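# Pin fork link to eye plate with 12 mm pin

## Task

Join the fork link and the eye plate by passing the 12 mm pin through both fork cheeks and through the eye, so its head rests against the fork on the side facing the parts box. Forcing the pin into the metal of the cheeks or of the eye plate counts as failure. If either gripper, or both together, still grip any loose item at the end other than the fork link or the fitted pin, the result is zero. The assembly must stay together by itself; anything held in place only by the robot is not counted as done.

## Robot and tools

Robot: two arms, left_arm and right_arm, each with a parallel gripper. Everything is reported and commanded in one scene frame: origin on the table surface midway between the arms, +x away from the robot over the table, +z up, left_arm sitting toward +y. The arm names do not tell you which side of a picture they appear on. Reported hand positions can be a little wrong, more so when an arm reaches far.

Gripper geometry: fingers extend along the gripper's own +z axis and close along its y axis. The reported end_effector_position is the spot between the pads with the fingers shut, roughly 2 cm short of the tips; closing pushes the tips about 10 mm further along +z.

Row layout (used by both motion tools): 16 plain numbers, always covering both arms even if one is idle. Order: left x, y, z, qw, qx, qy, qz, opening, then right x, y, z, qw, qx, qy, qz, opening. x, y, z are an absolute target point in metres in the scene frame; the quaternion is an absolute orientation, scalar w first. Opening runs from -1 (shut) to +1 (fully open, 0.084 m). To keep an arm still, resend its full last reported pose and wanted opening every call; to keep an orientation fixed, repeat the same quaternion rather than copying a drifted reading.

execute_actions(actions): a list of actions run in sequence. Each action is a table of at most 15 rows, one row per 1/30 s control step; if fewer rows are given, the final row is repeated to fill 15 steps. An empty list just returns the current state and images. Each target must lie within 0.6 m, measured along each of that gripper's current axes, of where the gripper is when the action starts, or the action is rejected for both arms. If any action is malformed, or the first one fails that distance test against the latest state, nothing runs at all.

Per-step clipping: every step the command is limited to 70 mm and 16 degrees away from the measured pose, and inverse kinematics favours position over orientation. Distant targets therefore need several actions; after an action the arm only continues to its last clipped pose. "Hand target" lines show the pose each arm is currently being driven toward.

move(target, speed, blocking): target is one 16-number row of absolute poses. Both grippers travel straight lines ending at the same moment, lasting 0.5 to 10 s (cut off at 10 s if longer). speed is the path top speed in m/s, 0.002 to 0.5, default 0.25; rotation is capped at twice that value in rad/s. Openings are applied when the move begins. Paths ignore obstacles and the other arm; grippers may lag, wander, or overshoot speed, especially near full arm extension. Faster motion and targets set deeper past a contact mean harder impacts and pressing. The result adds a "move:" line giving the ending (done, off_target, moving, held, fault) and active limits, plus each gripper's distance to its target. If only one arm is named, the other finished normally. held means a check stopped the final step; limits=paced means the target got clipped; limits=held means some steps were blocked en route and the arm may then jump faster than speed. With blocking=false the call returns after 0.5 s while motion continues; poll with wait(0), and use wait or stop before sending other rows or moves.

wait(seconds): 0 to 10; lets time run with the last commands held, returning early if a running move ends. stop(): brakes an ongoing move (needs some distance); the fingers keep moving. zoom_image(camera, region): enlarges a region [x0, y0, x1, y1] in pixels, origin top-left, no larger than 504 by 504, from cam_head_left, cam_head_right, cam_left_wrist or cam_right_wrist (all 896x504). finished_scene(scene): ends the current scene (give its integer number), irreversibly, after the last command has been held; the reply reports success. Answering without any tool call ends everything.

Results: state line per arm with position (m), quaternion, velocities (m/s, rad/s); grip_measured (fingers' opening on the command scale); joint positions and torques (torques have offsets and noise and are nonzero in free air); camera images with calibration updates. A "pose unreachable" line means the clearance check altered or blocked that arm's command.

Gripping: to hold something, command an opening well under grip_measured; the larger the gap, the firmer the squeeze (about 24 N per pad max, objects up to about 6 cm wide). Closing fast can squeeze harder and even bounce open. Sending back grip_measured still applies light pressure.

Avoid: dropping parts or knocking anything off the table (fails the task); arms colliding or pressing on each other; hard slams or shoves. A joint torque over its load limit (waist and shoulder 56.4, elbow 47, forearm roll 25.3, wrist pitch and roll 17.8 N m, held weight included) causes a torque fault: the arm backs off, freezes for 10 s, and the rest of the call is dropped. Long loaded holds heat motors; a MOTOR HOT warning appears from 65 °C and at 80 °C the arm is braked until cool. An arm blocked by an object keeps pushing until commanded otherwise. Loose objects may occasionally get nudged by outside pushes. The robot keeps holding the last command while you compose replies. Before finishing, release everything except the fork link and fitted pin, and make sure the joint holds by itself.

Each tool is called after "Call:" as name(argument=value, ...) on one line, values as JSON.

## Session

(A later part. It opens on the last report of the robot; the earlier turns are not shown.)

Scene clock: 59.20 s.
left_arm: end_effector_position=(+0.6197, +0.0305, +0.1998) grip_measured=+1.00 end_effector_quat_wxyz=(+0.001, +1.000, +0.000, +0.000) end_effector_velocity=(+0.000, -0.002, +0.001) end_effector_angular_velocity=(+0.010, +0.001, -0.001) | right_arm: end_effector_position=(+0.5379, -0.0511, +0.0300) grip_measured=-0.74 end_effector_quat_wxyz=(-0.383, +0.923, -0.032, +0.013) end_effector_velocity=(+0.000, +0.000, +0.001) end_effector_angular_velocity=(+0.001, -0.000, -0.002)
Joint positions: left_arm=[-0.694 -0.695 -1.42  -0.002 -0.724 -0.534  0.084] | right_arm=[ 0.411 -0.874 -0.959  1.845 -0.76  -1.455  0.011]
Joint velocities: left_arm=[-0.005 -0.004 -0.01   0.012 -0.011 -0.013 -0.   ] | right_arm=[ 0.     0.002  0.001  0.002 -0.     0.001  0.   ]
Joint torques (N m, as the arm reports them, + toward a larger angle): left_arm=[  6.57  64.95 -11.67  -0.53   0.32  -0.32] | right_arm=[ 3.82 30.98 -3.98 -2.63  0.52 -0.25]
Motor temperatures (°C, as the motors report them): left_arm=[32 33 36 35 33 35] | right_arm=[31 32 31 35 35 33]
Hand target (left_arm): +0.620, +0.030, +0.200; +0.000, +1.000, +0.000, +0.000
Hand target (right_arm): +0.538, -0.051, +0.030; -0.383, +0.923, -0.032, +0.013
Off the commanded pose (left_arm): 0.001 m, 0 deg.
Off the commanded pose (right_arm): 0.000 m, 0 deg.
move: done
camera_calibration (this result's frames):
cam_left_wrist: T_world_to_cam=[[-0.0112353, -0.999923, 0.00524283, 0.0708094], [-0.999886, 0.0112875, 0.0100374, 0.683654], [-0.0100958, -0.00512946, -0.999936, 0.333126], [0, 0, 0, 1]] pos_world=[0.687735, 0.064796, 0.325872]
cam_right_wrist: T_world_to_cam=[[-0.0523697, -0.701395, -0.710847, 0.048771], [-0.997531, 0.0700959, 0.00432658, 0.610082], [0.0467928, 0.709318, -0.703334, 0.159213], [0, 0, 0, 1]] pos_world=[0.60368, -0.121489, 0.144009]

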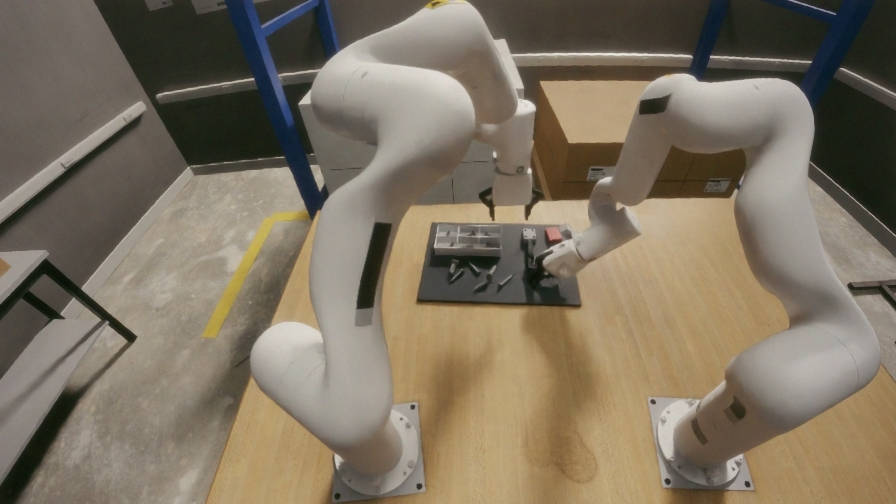

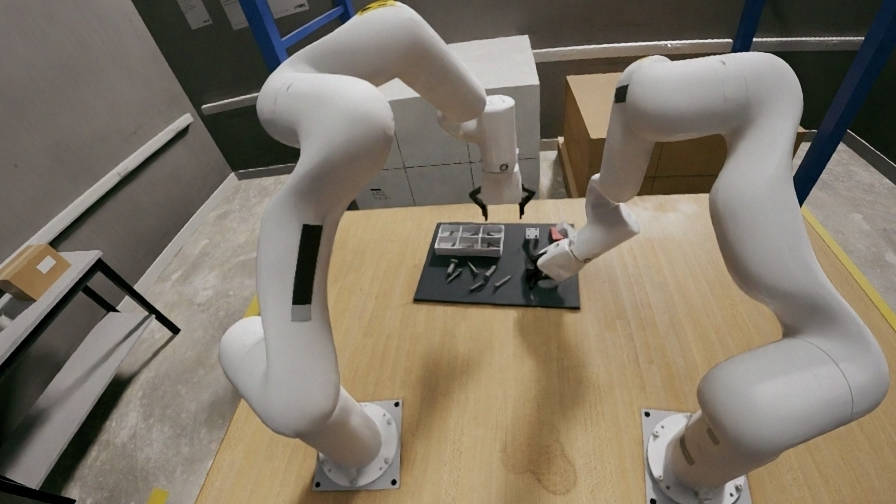

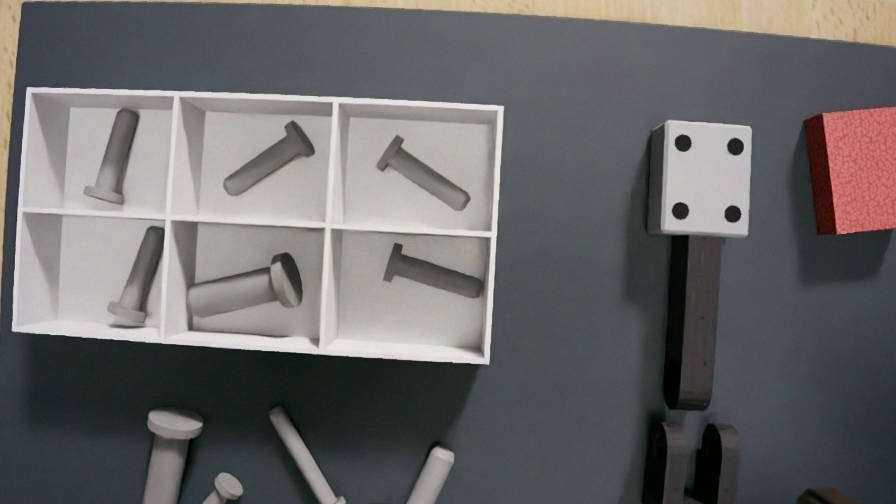

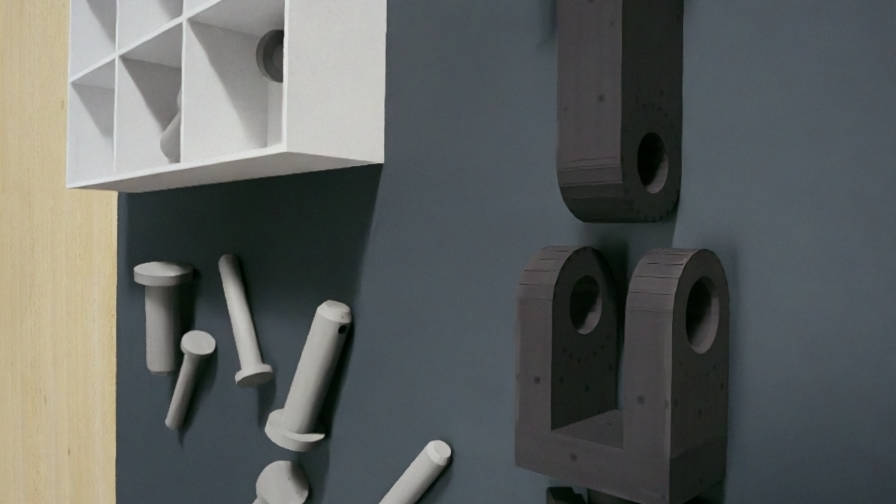

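Call:
move(target=[0.62,0.03,0.2,0,1,0,0,1,0.538,-0.048,0.030,-0.383,0.923,-0.032,0.0134,-1], speed=0.02)

Call:
move(target=[0.62,0.03,0.2,0,1,0,0,1,0.548,-0.0487,0.030,-0.383,0.923,-0.032,0.0134,-1], speed=0.01)

Call:
zoom_image(camera="cam_left_wrist", region=[600, 340, 800, 504])

Scene clock: 62.63 s.
left_arm: end_effector_position=(+0.6200, +0.0300, +0.2000) grip_measured=+1.00 end_effector_quat_wxyz=(+0.000, +1.000, +0.000, +0.000) end_effector_velocity=(+0.000, +0.000, +0.000) end_effector_angular_velocity=(+0.001, +0.000, -0.000) | right_arm: end_effector_position=(+0.5377, -0.0482, +0.0298) grip_measured=-0.74 end_effector_quat_wxyz=(-0.383, +0.923, -0.032, +0.013) end_effector_velocity=(+0.000, +0.000, -0.000) end_effector_angular_velocity=(+0.000, +0.001, -0.001)
Joint positions: left_arm=[-0.695 -0.697 -1.423 -0.    -0.727 -0.536  0.084] | right_arm=[ 0.417 -0.875 -0.961  1.849 -0.759 -1.453  0.011]
Joint velocities: left_arm=[ 0.    -0.    -0.001  0.001 -0.001 -0.     0.   ] | right_arm=[ 0.    -0.001 -0.001  0.001 -0.     0.001  0.   ]
Joint torques (N m, as the arm reports them, + toward a larger angle): left_arm=[  7.12  65.31 -11.82  -0.07   0.32  -0.35] | right_arm=[ 6.4  29.56 -7.82 -1.64  0.09 -0.31]
Motor temperatures (°C, as the motors report them): left_arm=[32 33 36 35 33 35] | right_arm=[31 32 31 35 35 33]
Hand target (left_arm): +0.620, +0.030, +0.200; -0.000, +1.000, -0.000, +0.000
Hand target (right_arm): +0.538, -0.048, +0.030; -0.383, +0.923, -0.032, +0.013
Off the commanded pose (left_arm): 0.000 m, 0 deg.
Off the commanded pose (right_arm): 0.000 m, 0 deg.
move: done
camera_calibration (this result's frames):
cam_left_wrist: T_world_to_cam=[[-0.0120993, -0.999921, 0.00339399, 0.0712343], [-0.999867, 0.0121357, 0.0109161, 0.683702], [-0.0109565, -0.00326146, -0.999935, 0.333762], [0, 0, 0, 1]] pos_world=[0.68813, 0.06402, 0.326035]
cam_right_wrist: T_world_to_cam=[[-0.0525844, -0.70148, -0.710746, 0.0507612], [-0.997537, 0.0699782, 0.00473663, 0.609598], [0.0464141, 0.709245, -0.703433, 0.15731], [0, 0, 0, 1]] pos_world=[0.603465, -0.118622, 0.143848]

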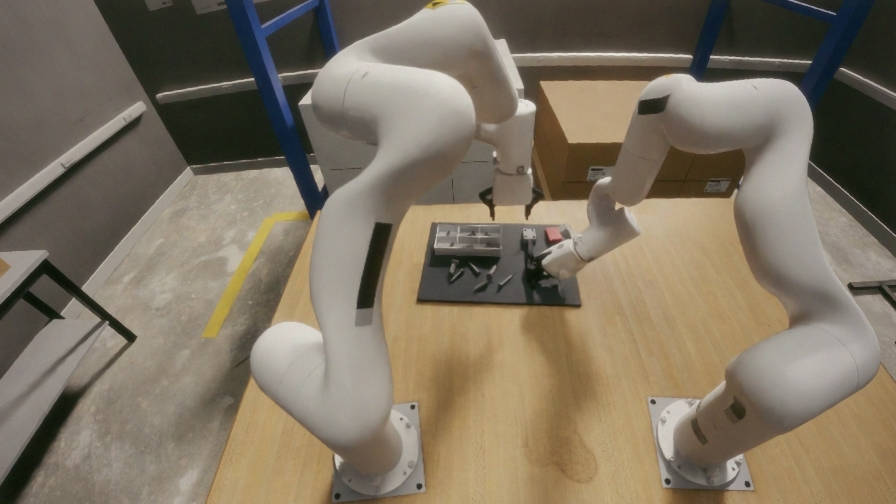

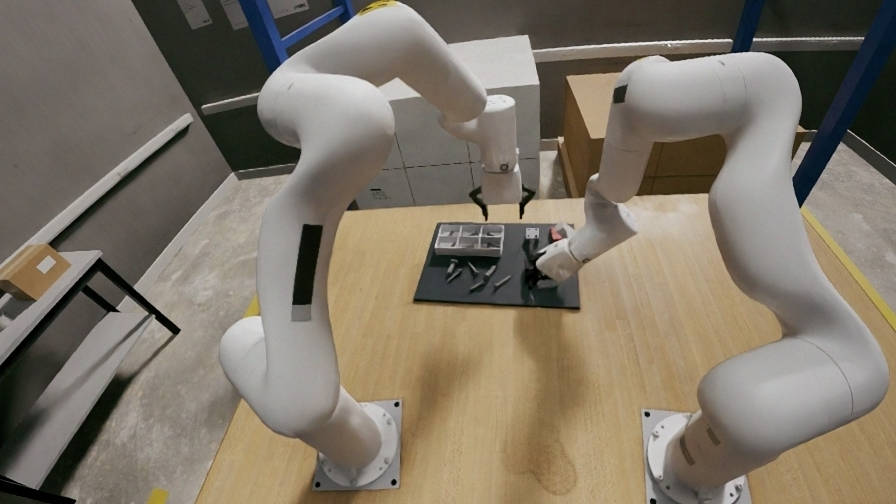

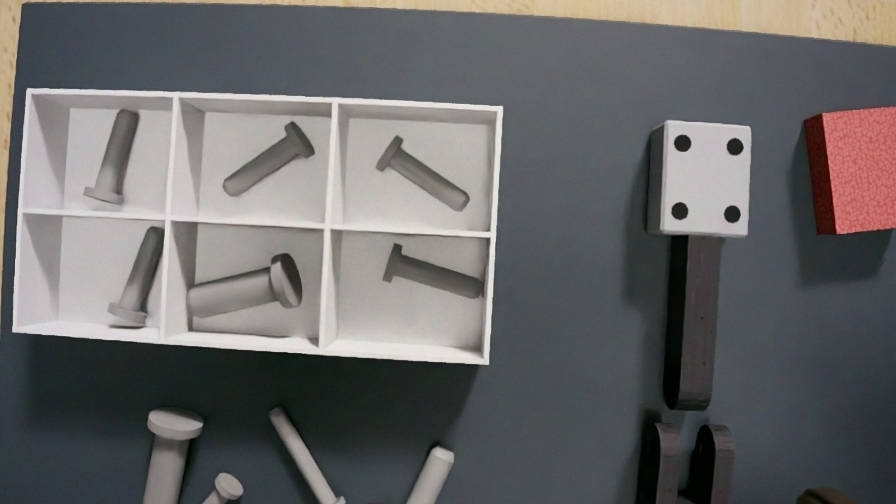

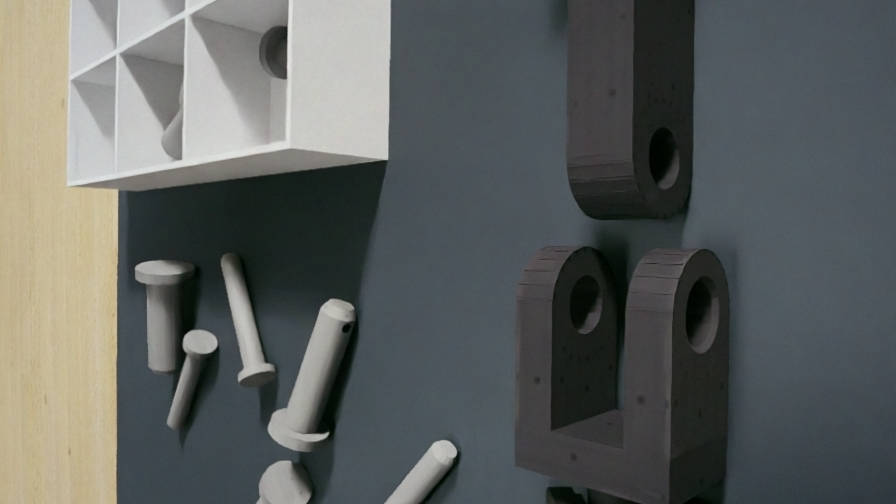

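Scene clock: 63.90 s.
left_arm: end_effector_position=(+0.6200, +0.0300, +0.2000) grip_measured=+1.00 end_effector_quat_wxyz=(+0.000, +1.000, +0.000, +0.000) end_effector_velocity=(+0.000, -0.000, +0.000) end_effector_angular_velocity=(-0.000, -0.001, -0.001) | right_arm: end_effector_position=(+0.5454, -0.0484, +0.0296) grip_measured=-0.74 end_effector_quat_wxyz=(-0.384, +0.923, -0.031, +0.011) end_effector_velocity=(+0.002, -0.000, +0.001) end_effector_angular_velocity=(+0.005, +0.001, +0.002)
Joint positions: left_arm=[-0.695 -0.697 -1.424  0.    -0.727 -0.536  0.084] | right_arm=[ 0.41  -0.885 -0.985  1.824 -0.759 -1.43   0.011]
Joint velocities: left_arm=[-0.     0.     0.     0.001  0.001  0.    -0.   ] | right_arm=[-0.004 -0.001 -0.004 -0.009 -0.005  0.005 -0.   ]
Joint torques (N m, as the arm reports them, + toward a larger angle): left_arm=[  5.79  65.7  -11.72  -0.23   0.38  -0.18] | right_arm=[ -9.92  36.84 -20.12   4.2    3.85  -0.26]
Motor temperatures (°C, as the motors report them): left_arm=[32 33 36 35 33 35] | right_arm=[31 32 31 35 35 33]
Hand target (left_arm): +0.620, +0.030, +0.200; -0.000, +1.000, -0.000, +0.000
Hand target (right_arm): +0.548, -0.049, +0.030; -0.383, +0.923, -0.032, +0.013
Off the commanded pose (left_arm): 0.000 m, 0 deg.
Off the commanded pose (right_arm): 0.003 m, 0 deg.
move: done
camera_calibration (this result's frames):
cam_left_wrist: T_world_to_cam=[[-0.0121166, -0.999921, 0.00336303, 0.0712432], [-0.999866, 0.0121528, 0.0109472, 0.683702], [-0.0109872, -0.00322994, -0.999934, 0.333783], [0, 0, 0, 1]] pos_world=[0.688141, 0.0640068, 0.326037]
cam_right_wrist: T_world_to_cam=[[-0.0526267, -0.700084, -0.712118, 0.0509564], [-0.997702, 0.0673424, 0.00752741, 0.617202], [0.042686, 0.710878, -0.702019, 0.158976], [0, 0, 0, 1]] pos_world=[0.611679, -0.118903, 0.143245]

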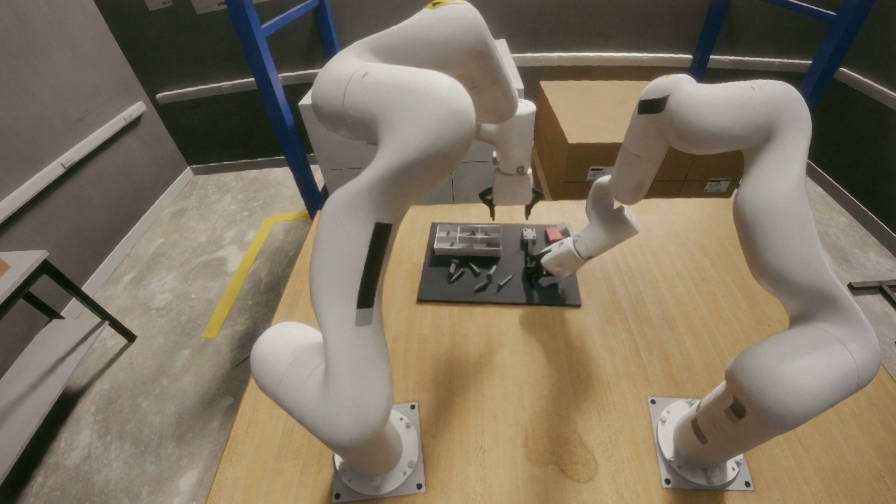

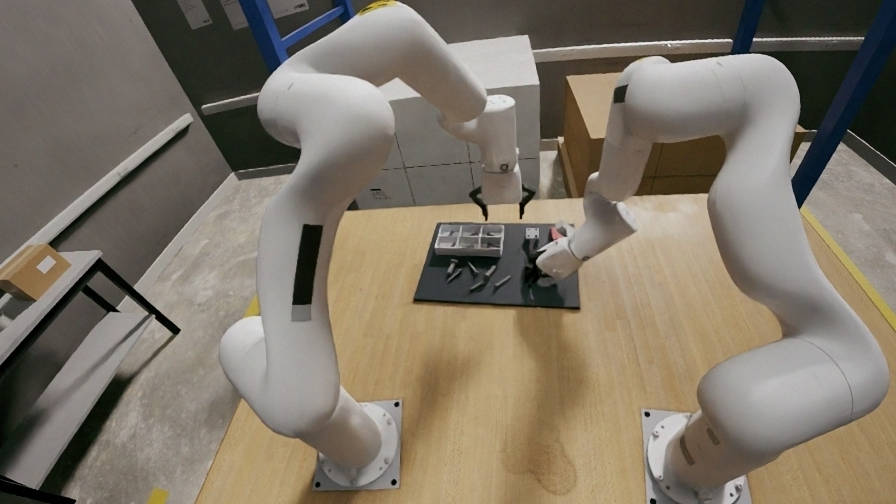

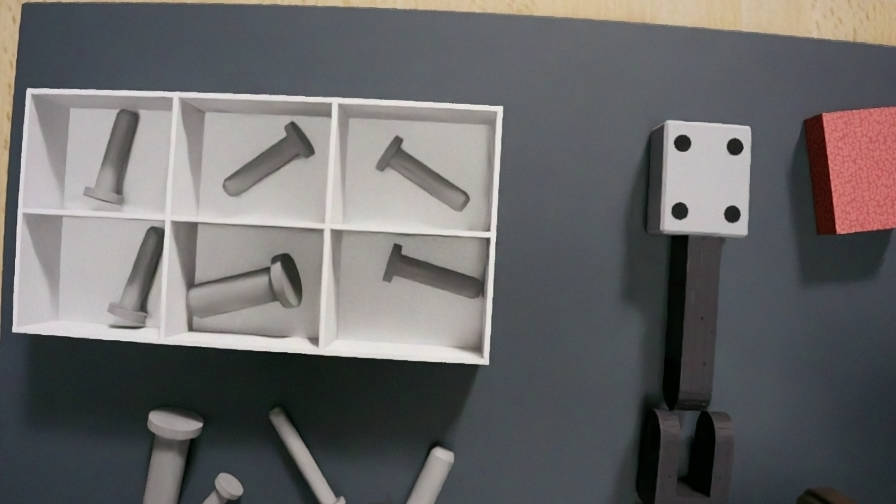

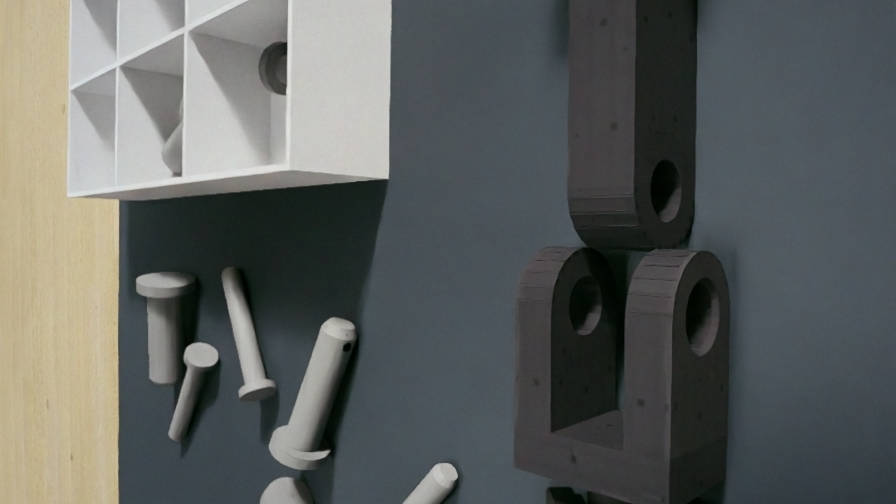

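Region (600, 340, 800, 504) of cam_left_wrist's 896x504 image, scaled by 2.520, with more detail than that image has; it fills the top 413 rows of this view, and the rest is white.

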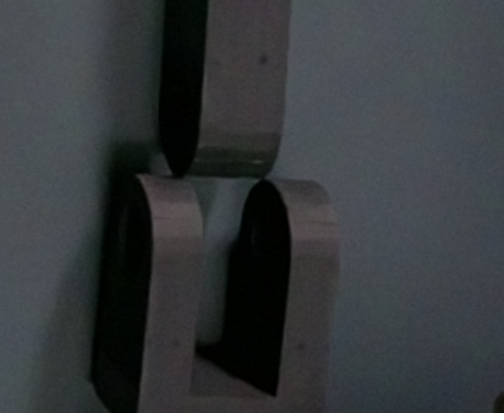

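Call:
move(target=[0.67,-0.013,0.19,0,0,1,0,1,0.542,-0.0483,0.030,-0.383,0.923,-0.032,0.0134,-1], speed=0.3)

Call:
zoom_image(camera="cam_left_wrist", region=[330, 130, 570, 370])

Scene clock: 71.47 s.
left_arm: end_effector_position=(+0.6702, -0.0129, +0.1901) grip_measured=+1.00 end_effector_quat_wxyz=(+0.000, -0.000, +1.000, +0.000) end_effector_velocity=(-0.000, -0.001, +0.000) end_effector_angular_velocity=(-0.002, +0.001, -0.010) | right_arm: end_effector_position=(+0.5420, -0.0483, +0.0300) grip_measured=-0.74 end_effector_quat_wxyz=(-0.383, +0.923, -0.032, +0.013) end_effector_velocity=(+0.001, -0.001, +0.000) end_effector_angular_velocity=(+0.000, -0.000, -0.002)
Joint positions: left_arm=[-0.711 -0.866 -1.684  0.    -0.818  2.589  0.084] | right_arm=[ 0.414 -0.879 -0.972  1.84  -0.758 -1.444  0.011]
Joint velocities: left_arm=[-0.001 -0.    -0.001 -0.003 -0.001  0.012 -0.   ] | right_arm=[-0.002  0.     0.     0.001 -0.    -0.     0.   ]
Joint torques (N m, as the arm reports them, + toward a larger angle): left_arm=[  5.88  72.56 -11.89  -0.11   0.29  -0.15] | right_arm=[ 1.15 29.82 -2.73 -3.8   0.83  0.07]
Motor temperatures (°C, as the motors report them): left_arm=[32 33 36 35 33 35] | right_arm=[31 32 31 35 35 33]
Hand target (left_arm): +0.670, -0.013, +0.190; -0.000, +0.000, +1.000, -0.000
Hand target (right_arm): +0.542, -0.048, +0.030; -0.383, +0.923, -0.032, +0.013
Off the commanded pose (left_arm): 0.000 m, 0 deg.
Off the commanded pose (right_arm): 0.000 m, 0 deg.
move: done
camera_calibration (this result's frames):
cam_left_wrist: T_world_to_cam=[[0.0114784, 0.999928, 0.00340015, 0.0389929], [0.999873, -0.0115153, 0.0110179, -0.605984], [0.0110562, 0.00327325, -0.999934, 0.309651], [0, 0, 0, 1]] pos_world=[0.602036, -0.0469817, 0.316174]
cam_right_wrist: T_world_to_cam=[[-0.0523295, -0.7013, -0.710943, 0.0509062], [-0.997531, 0.0701013, 0.00427345, 0.613902], [0.046841, 0.709411, -0.703237, 0.157078], [0, 0, 0, 1]] pos_world=[0.607692, -0.118768, 0.144031]

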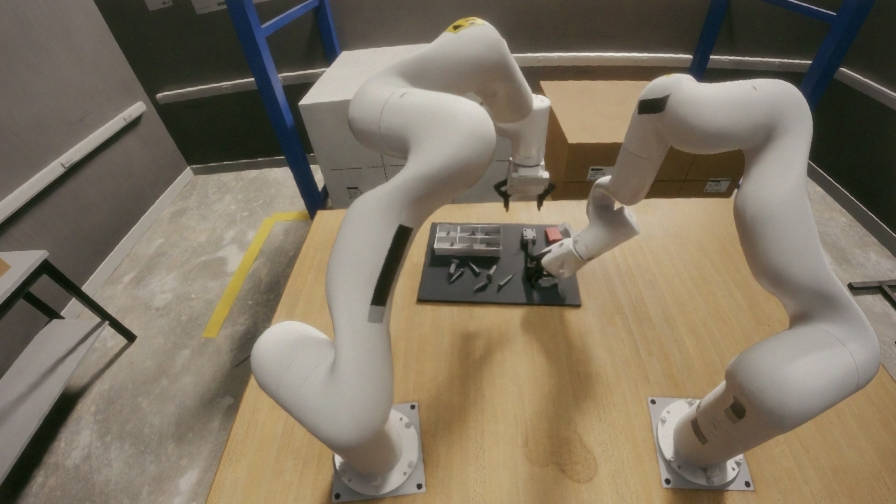

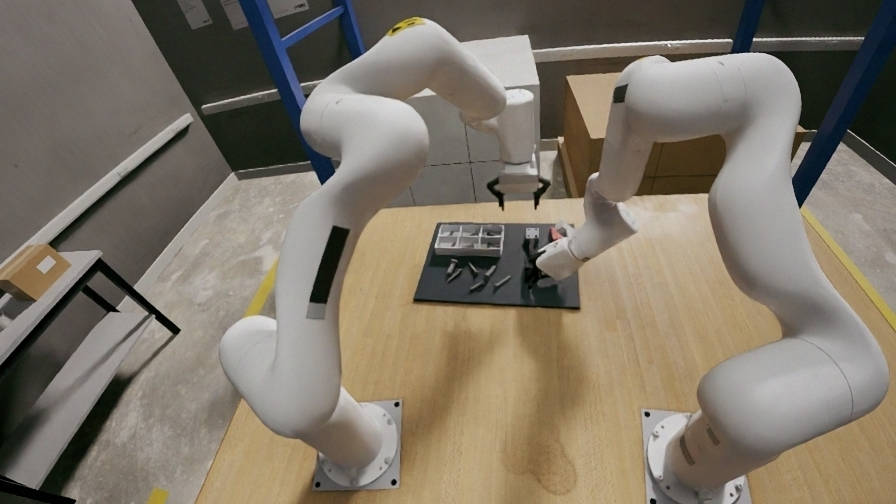

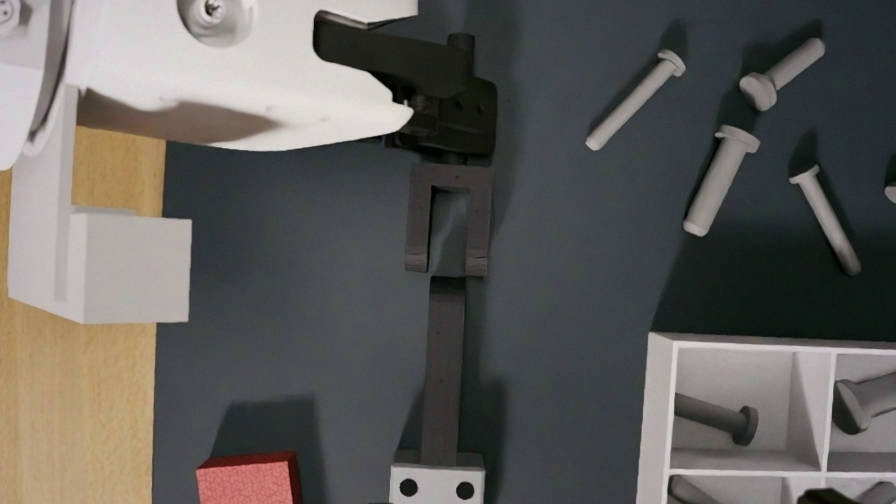

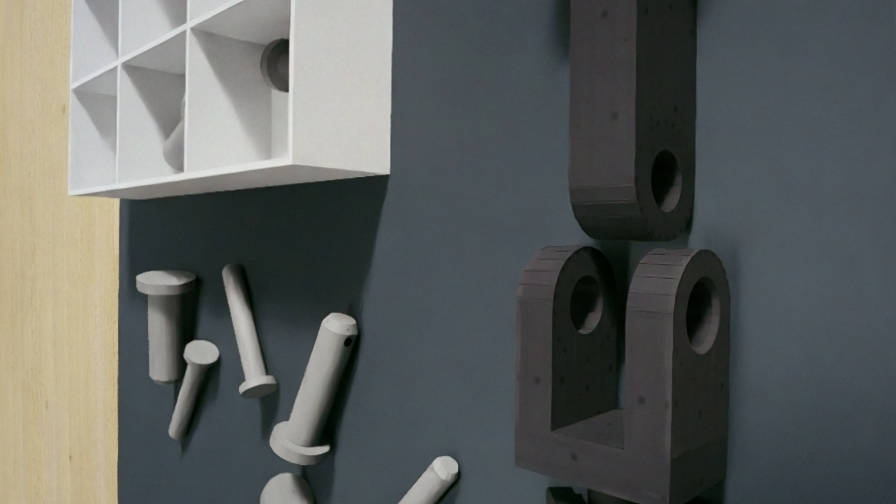

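Region (330, 130, 570, 370) of cam_left_wrist's 896x504 image, scaled by 2.100, with more detail than that image has.

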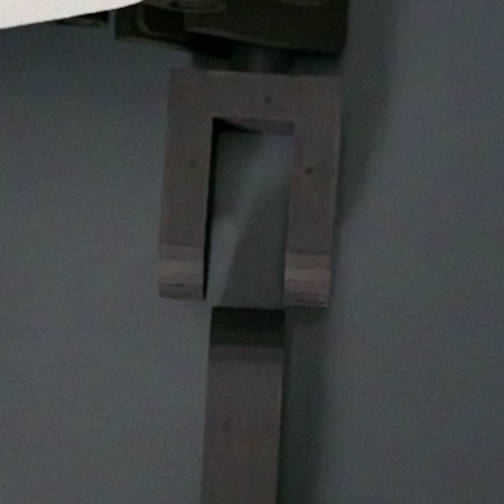

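Call:
move(target=[0.67,-0.013,0.19,0,0,1,0,1,0.542,-0.0475,0.030,-0.383,0.923,-0.032,0.0134,-1], speed=0.01)

Call:
move(target=[0.67,-0.013,0.19,0,0,1,0,1,0.551,-0.0482,0.030,-0.383,0.923,-0.032,0.0134,-1], speed=0.008)

Call:
zoom_image(camera="cam_left_wrist", region=[330, 130, 570, 370])

Scene clock: 73.60 s.
left_arm: end_effector_position=(+0.6700, -0.0130, +0.1900) grip_measured=+1.00 end_effector_quat_wxyz=(-0.000, +0.000, +1.000, -0.000) end_effector_velocity=(+0.000, +0.001, -0.001) end_effector_angular_velocity=(+0.001, +0.001, +0.001) | right_arm: end_effector_position=(+0.5420, -0.0477, +0.0299) grip_measured=-0.74 end_effector_quat_wxyz=(-0.383, +0.923, -0.032, +0.013) end_effector_velocity=(-0.000, +0.001, +0.000) end_effector_angular_velocity=(+0.001, -0.001, +0.002)
Joint positions: left_arm=[-0.711 -0.866 -1.684  0.    -0.817  2.59   0.084] | right_arm=[ 0.415 -0.879 -0.973  1.841 -0.757 -1.443  0.011]
Joint velocities: left_arm=[ 0.002 -0.001  0.     0.001 -0.    -0.     0.   ] | right_arm=[ 0.001 -0.    -0.001 -0.001 -0.    -0.     0.   ]
Joint torques (N m, as the arm reports them, + toward a larger angle): left_arm=[  6.77  71.59 -11.48  -0.31   0.28  -0.23] | right_arm=[ 2.03 30.41 -4.58 -2.53  0.27 -0.14]
Motor temperatures (°C, as the motors report them): left_arm=[32 33 36 35 33 35] | right_arm=[31 32 31 35 35 33]
Hand target (left_arm): +0.670, -0.013, +0.190; -0.000, -0.000, +1.000, +0.000
Hand target (right_arm): +0.542, -0.048, +0.030; -0.383, +0.923, -0.032, +0.013
Off the commanded pose (left_arm): 0.000 m, 0 deg.
Off the commanded pose (right_arm): 0.000 m, 0 deg.
move: done
camera_calibration (this result's frames):
cam_left_wrist: T_world_to_cam=[[0.0121219, 0.999921, 0.00335999, 0.0386429], [0.999866, -0.012158, 0.0109429, -0.605814], [0.0109829, 0.00322689, -0.999934, 0.309562], [0, 0, 0, 1]] pos_world=[0.601865, -0.0470043, 0.316041]
cam_right_wrist: T_world_to_cam=[[-0.0524749, -0.701614, -0.710623, 0.0513363], [-0.997514, 0.0703434, 0.00420841, 0.613926], [0.0470349, 0.709077, -0.703561, 0.156476], [0, 0, 0, 1]] pos_world=[0.607734, -0.118121, 0.143988]

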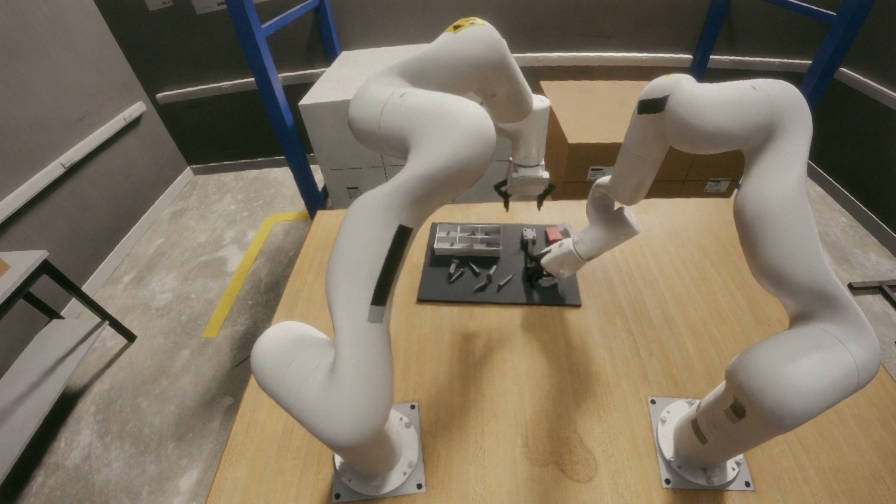

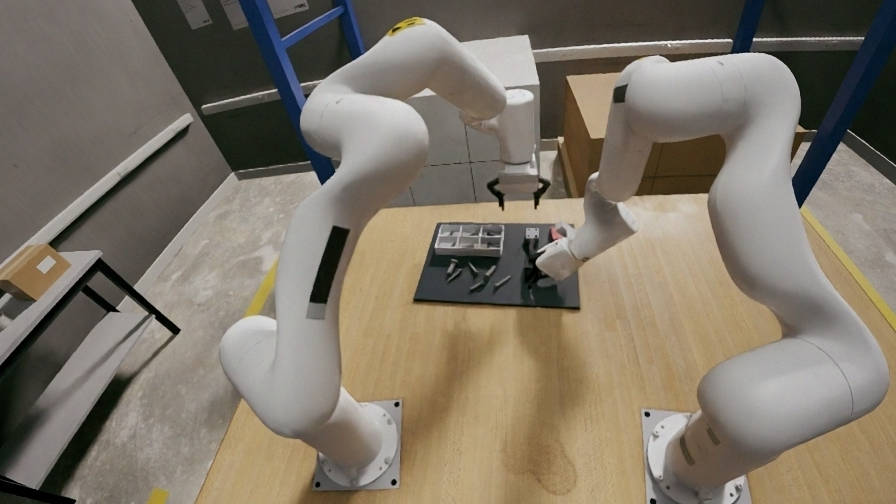

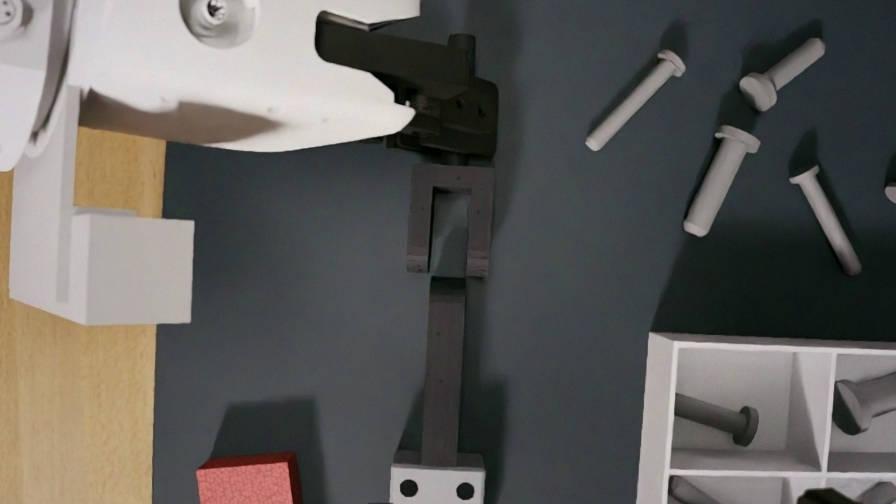

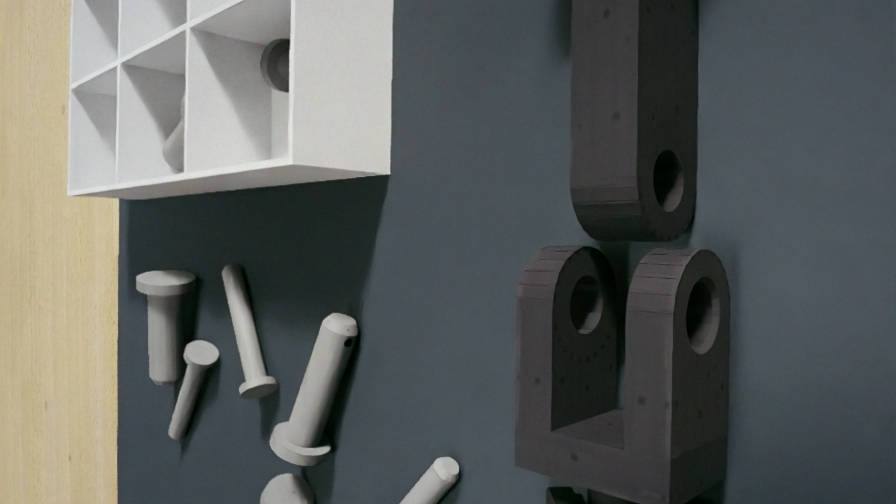

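Scene clock: 74.93 s.
left_arm: end_effector_position=(+0.6700, -0.0130, +0.1900) grip_measured=+1.00 end_effector_quat_wxyz=(-0.000, +0.000, +1.000, +0.000) end_effector_velocity=(-0.000, -0.000, -0.000) end_effector_angular_velocity=(+0.000, +0.001, -0.000) | right_arm: end_effector_position=(+0.5509, -0.0482, +0.0299) grip_measured=-0.74 end_effector_quat_wxyz=(-0.383, +0.923, -0.032, +0.013) end_effector_velocity=(+0.002, -0.000, +0.001) end_effector_angular_velocity=(+0.001, -0.001, -0.001)
Joint positions: left_arm=[-0.711 -0.866 -1.684  0.    -0.817  2.59   0.084] | right_arm=[ 0.409 -0.889 -0.997  1.82  -0.754 -1.423  0.011]
Joint velocities: left_arm=[-0. -0. -0. -0. -0. -0.  0.] | right_arm=[-0.002 -0.001 -0.005 -0.004  0.     0.005  0.   ]
Joint torques (N m, as the arm reports them, + toward a larger angle): left_arm=[  5.65  71.35 -11.97  -0.24   0.34  -0.19] | right_arm=[-1.94 34.12 -9.54 -1.14  1.38 -0.56]
Motor temperatures (°C, as the motors report them): left_arm=[32 33 36 35 33 35] | right_arm=[31 32 31 35 35 33]
Hand target (left_arm): +0.670, -0.013, +0.190; +0.000, -0.000, +1.000, +0.000
Hand target (right_arm): +0.551, -0.048, +0.030; -0.383, +0.923, -0.032, +0.013
Off the commanded pose (left_arm): 0.000 m, 0 deg.
Off the commanded pose (right_arm): 0.000 m, 0 deg.
move: done
camera_calibration (this result's frames):
cam_left_wrist: T_world_to_cam=[[0.0121168, 0.999921, 0.00336257, 0.0386475], [0.999866, -0.012153, 0.0109476, -0.605809], [0.0109876, 0.00322947, -0.999934, 0.309555], [0, 0, 0, 1]] pos_world=[0.601859, -0.0470066, 0.316037]
cam_right_wrist: T_world_to_cam=[[-0.0523375, -0.70132, -0.710922, 0.0514113], [-0.997524, 0.0702044, 0.00418066, 0.622782], [0.0469779, 0.709381, -0.703258, 0.156469], [0, 0, 0, 1]] pos_world=[0.61658, -0.118663, 0.143984]

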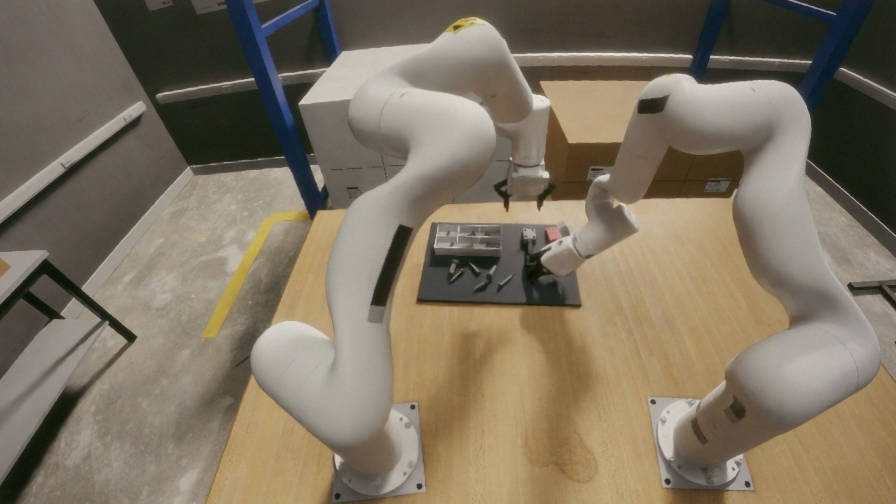

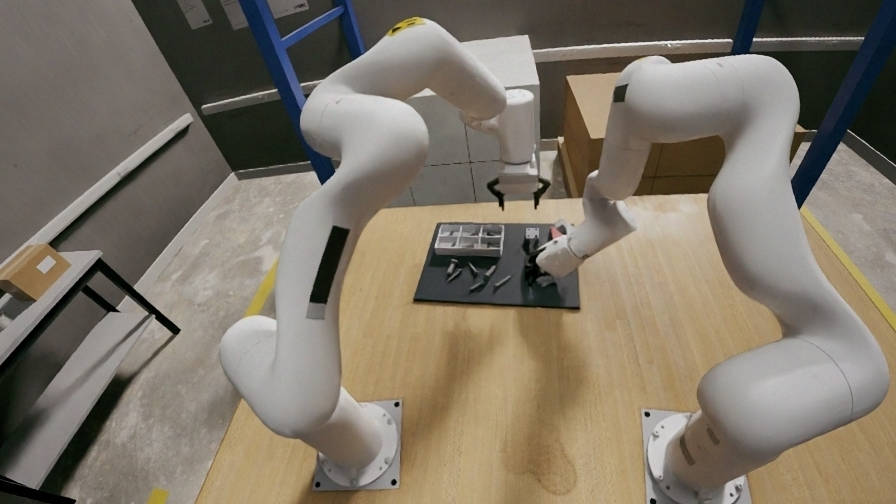

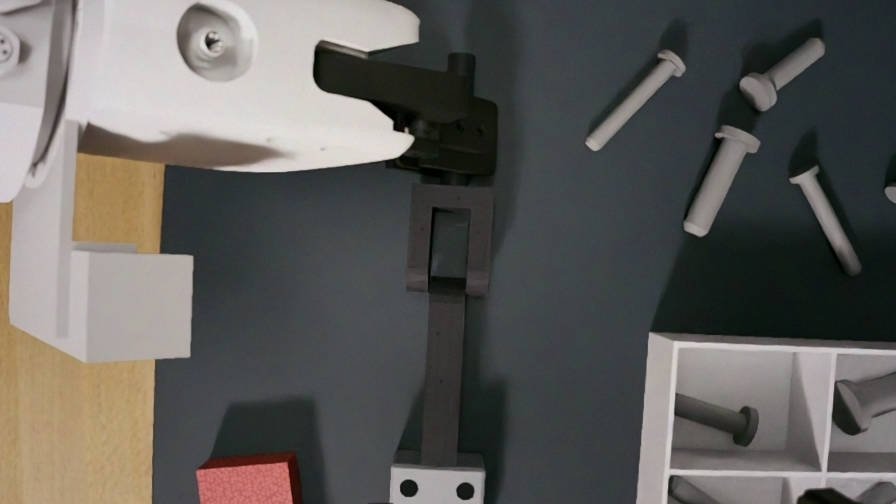

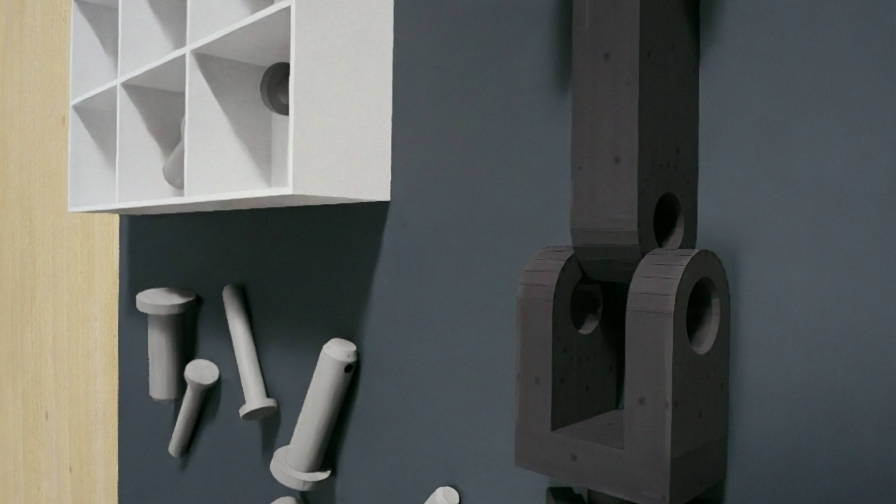

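Region (330, 130, 570, 370) of cam_left_wrist's 896x504 image, scaled by 2.100, with more detail than that image has.

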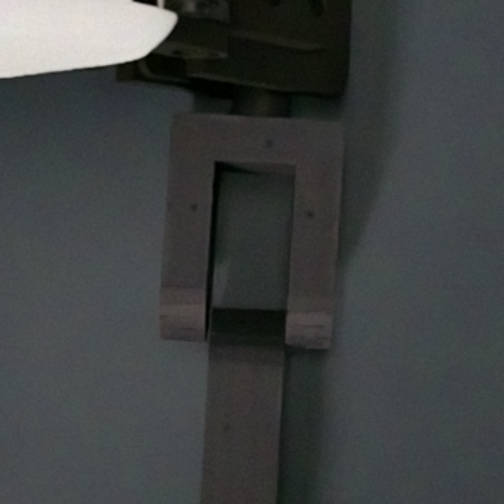

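Call:
move(target=[0.567,0.075,0.12,0,0.216,0.976,0,-0.35,0.567,-0.0494,0.030,-0.383,0.923,-0.032,0.0134,-1], speed=0.012)

Scene clock: 89.60 s.
left_arm: end_effector_position=(+0.6132, +0.0353, +0.1514) grip_measured=-0.37 end_effector_quat_wxyz=(+0.000, +0.119, +0.993, +0.000) end_effector_velocity=(-0.001, +0.001, -0.001) end_effector_angular_velocity=(-0.000, +0.000, -0.004) | right_arm: end_effector_position=(+0.5598, -0.0488, +0.0300) grip_measured=-0.74 end_effector_quat_wxyz=(-0.383, +0.923, -0.032, +0.013) end_effector_velocity=(-0.001, +0.001, -0.000) end_effector_angular_velocity=(-0.000, +0.001, +0.002)
Joint positions: left_arm=[-0.693 -0.744 -1.376  0.001 -0.632  2.846  0.028] | right_arm=[ 0.403 -0.898 -1.021  1.798 -0.752 -1.401  0.011]
Joint velocities: left_arm=[ 0.001  0.002  0.005 -0.001  0.004  0.005 -0.   ] | right_arm=[ 0.001 -0.     0.    -0.001 -0.     0.001  0.   ]
Joint torques (N m, as the arm reports them, + toward a larger angle): left_arm=[  5.92  65.75 -11.13  -0.34   0.31  -0.31] | right_arm=[ -3.02  32.91 -11.9    0.04   1.85  -0.46]
Motor temperatures (°C, as the motors report them): left_arm=[32 33 36 35 33 35] | right_arm=[31 32 31 35 35 33]
Hand target (left_arm): +0.613, +0.035, +0.151; +0.000, +0.120, +0.993, +0.000
Hand target (right_arm): +0.560, -0.049, +0.030; -0.383, +0.923, -0.032, +0.013
Off the commanded pose (left_arm): 0.069 m, 11 deg.
Off the commanded pose (right_arm): 0.007 m, 0 deg.
move: off_target (left_arm, right_arm; path cut at 10 s)
camera_calibration (this result's frames):
cam_left_wrist: T_world_to_cam=[[0.248656, 0.968585, 0.00369705, -0.152842], [0.968522, -0.248682, 0.0110416, -0.520495], [0.0116141, 0.000835123, -0.999932, 0.271131], [0, 0, 0, 1]] pos_world=[0.538967, 0.0183762, 0.277425]
cam_right_wrist: T_world_to_cam=[[-0.0523176, -0.701211, -0.711031, 0.0514465], [-0.997527, 0.0701574, 0.00420947, 0.631723], [0.0469324, 0.709493, -0.703148, 0.156531], [0, 0, 0, 1]] pos_world=[0.625506, -0.119303, 0.143985]

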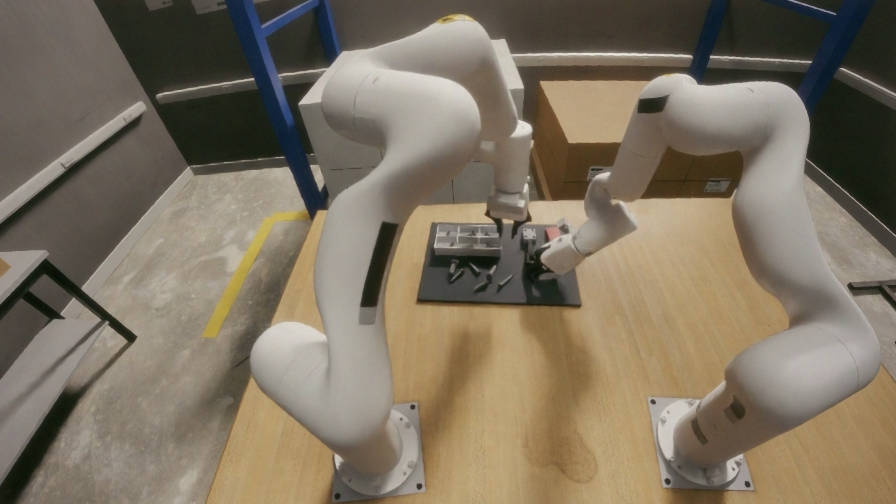

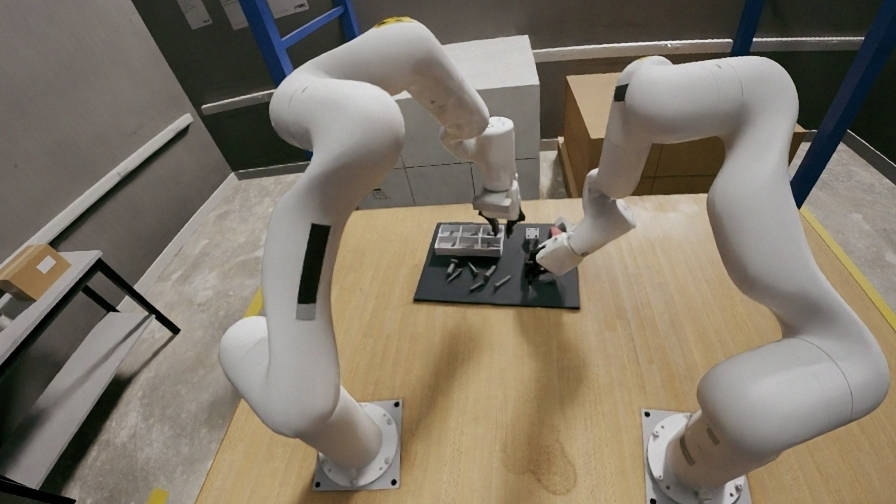

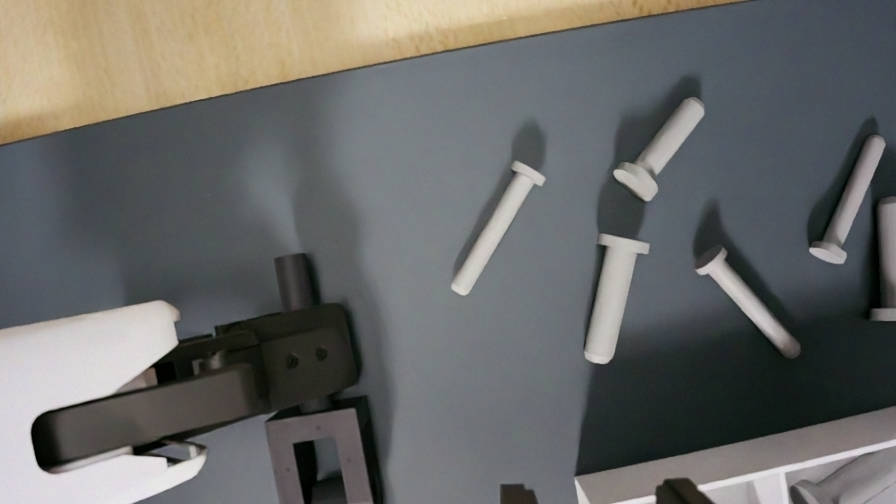

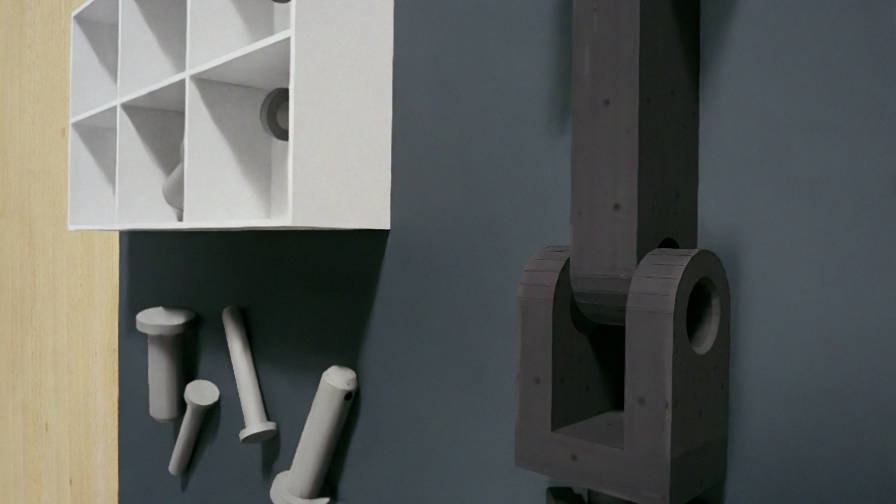

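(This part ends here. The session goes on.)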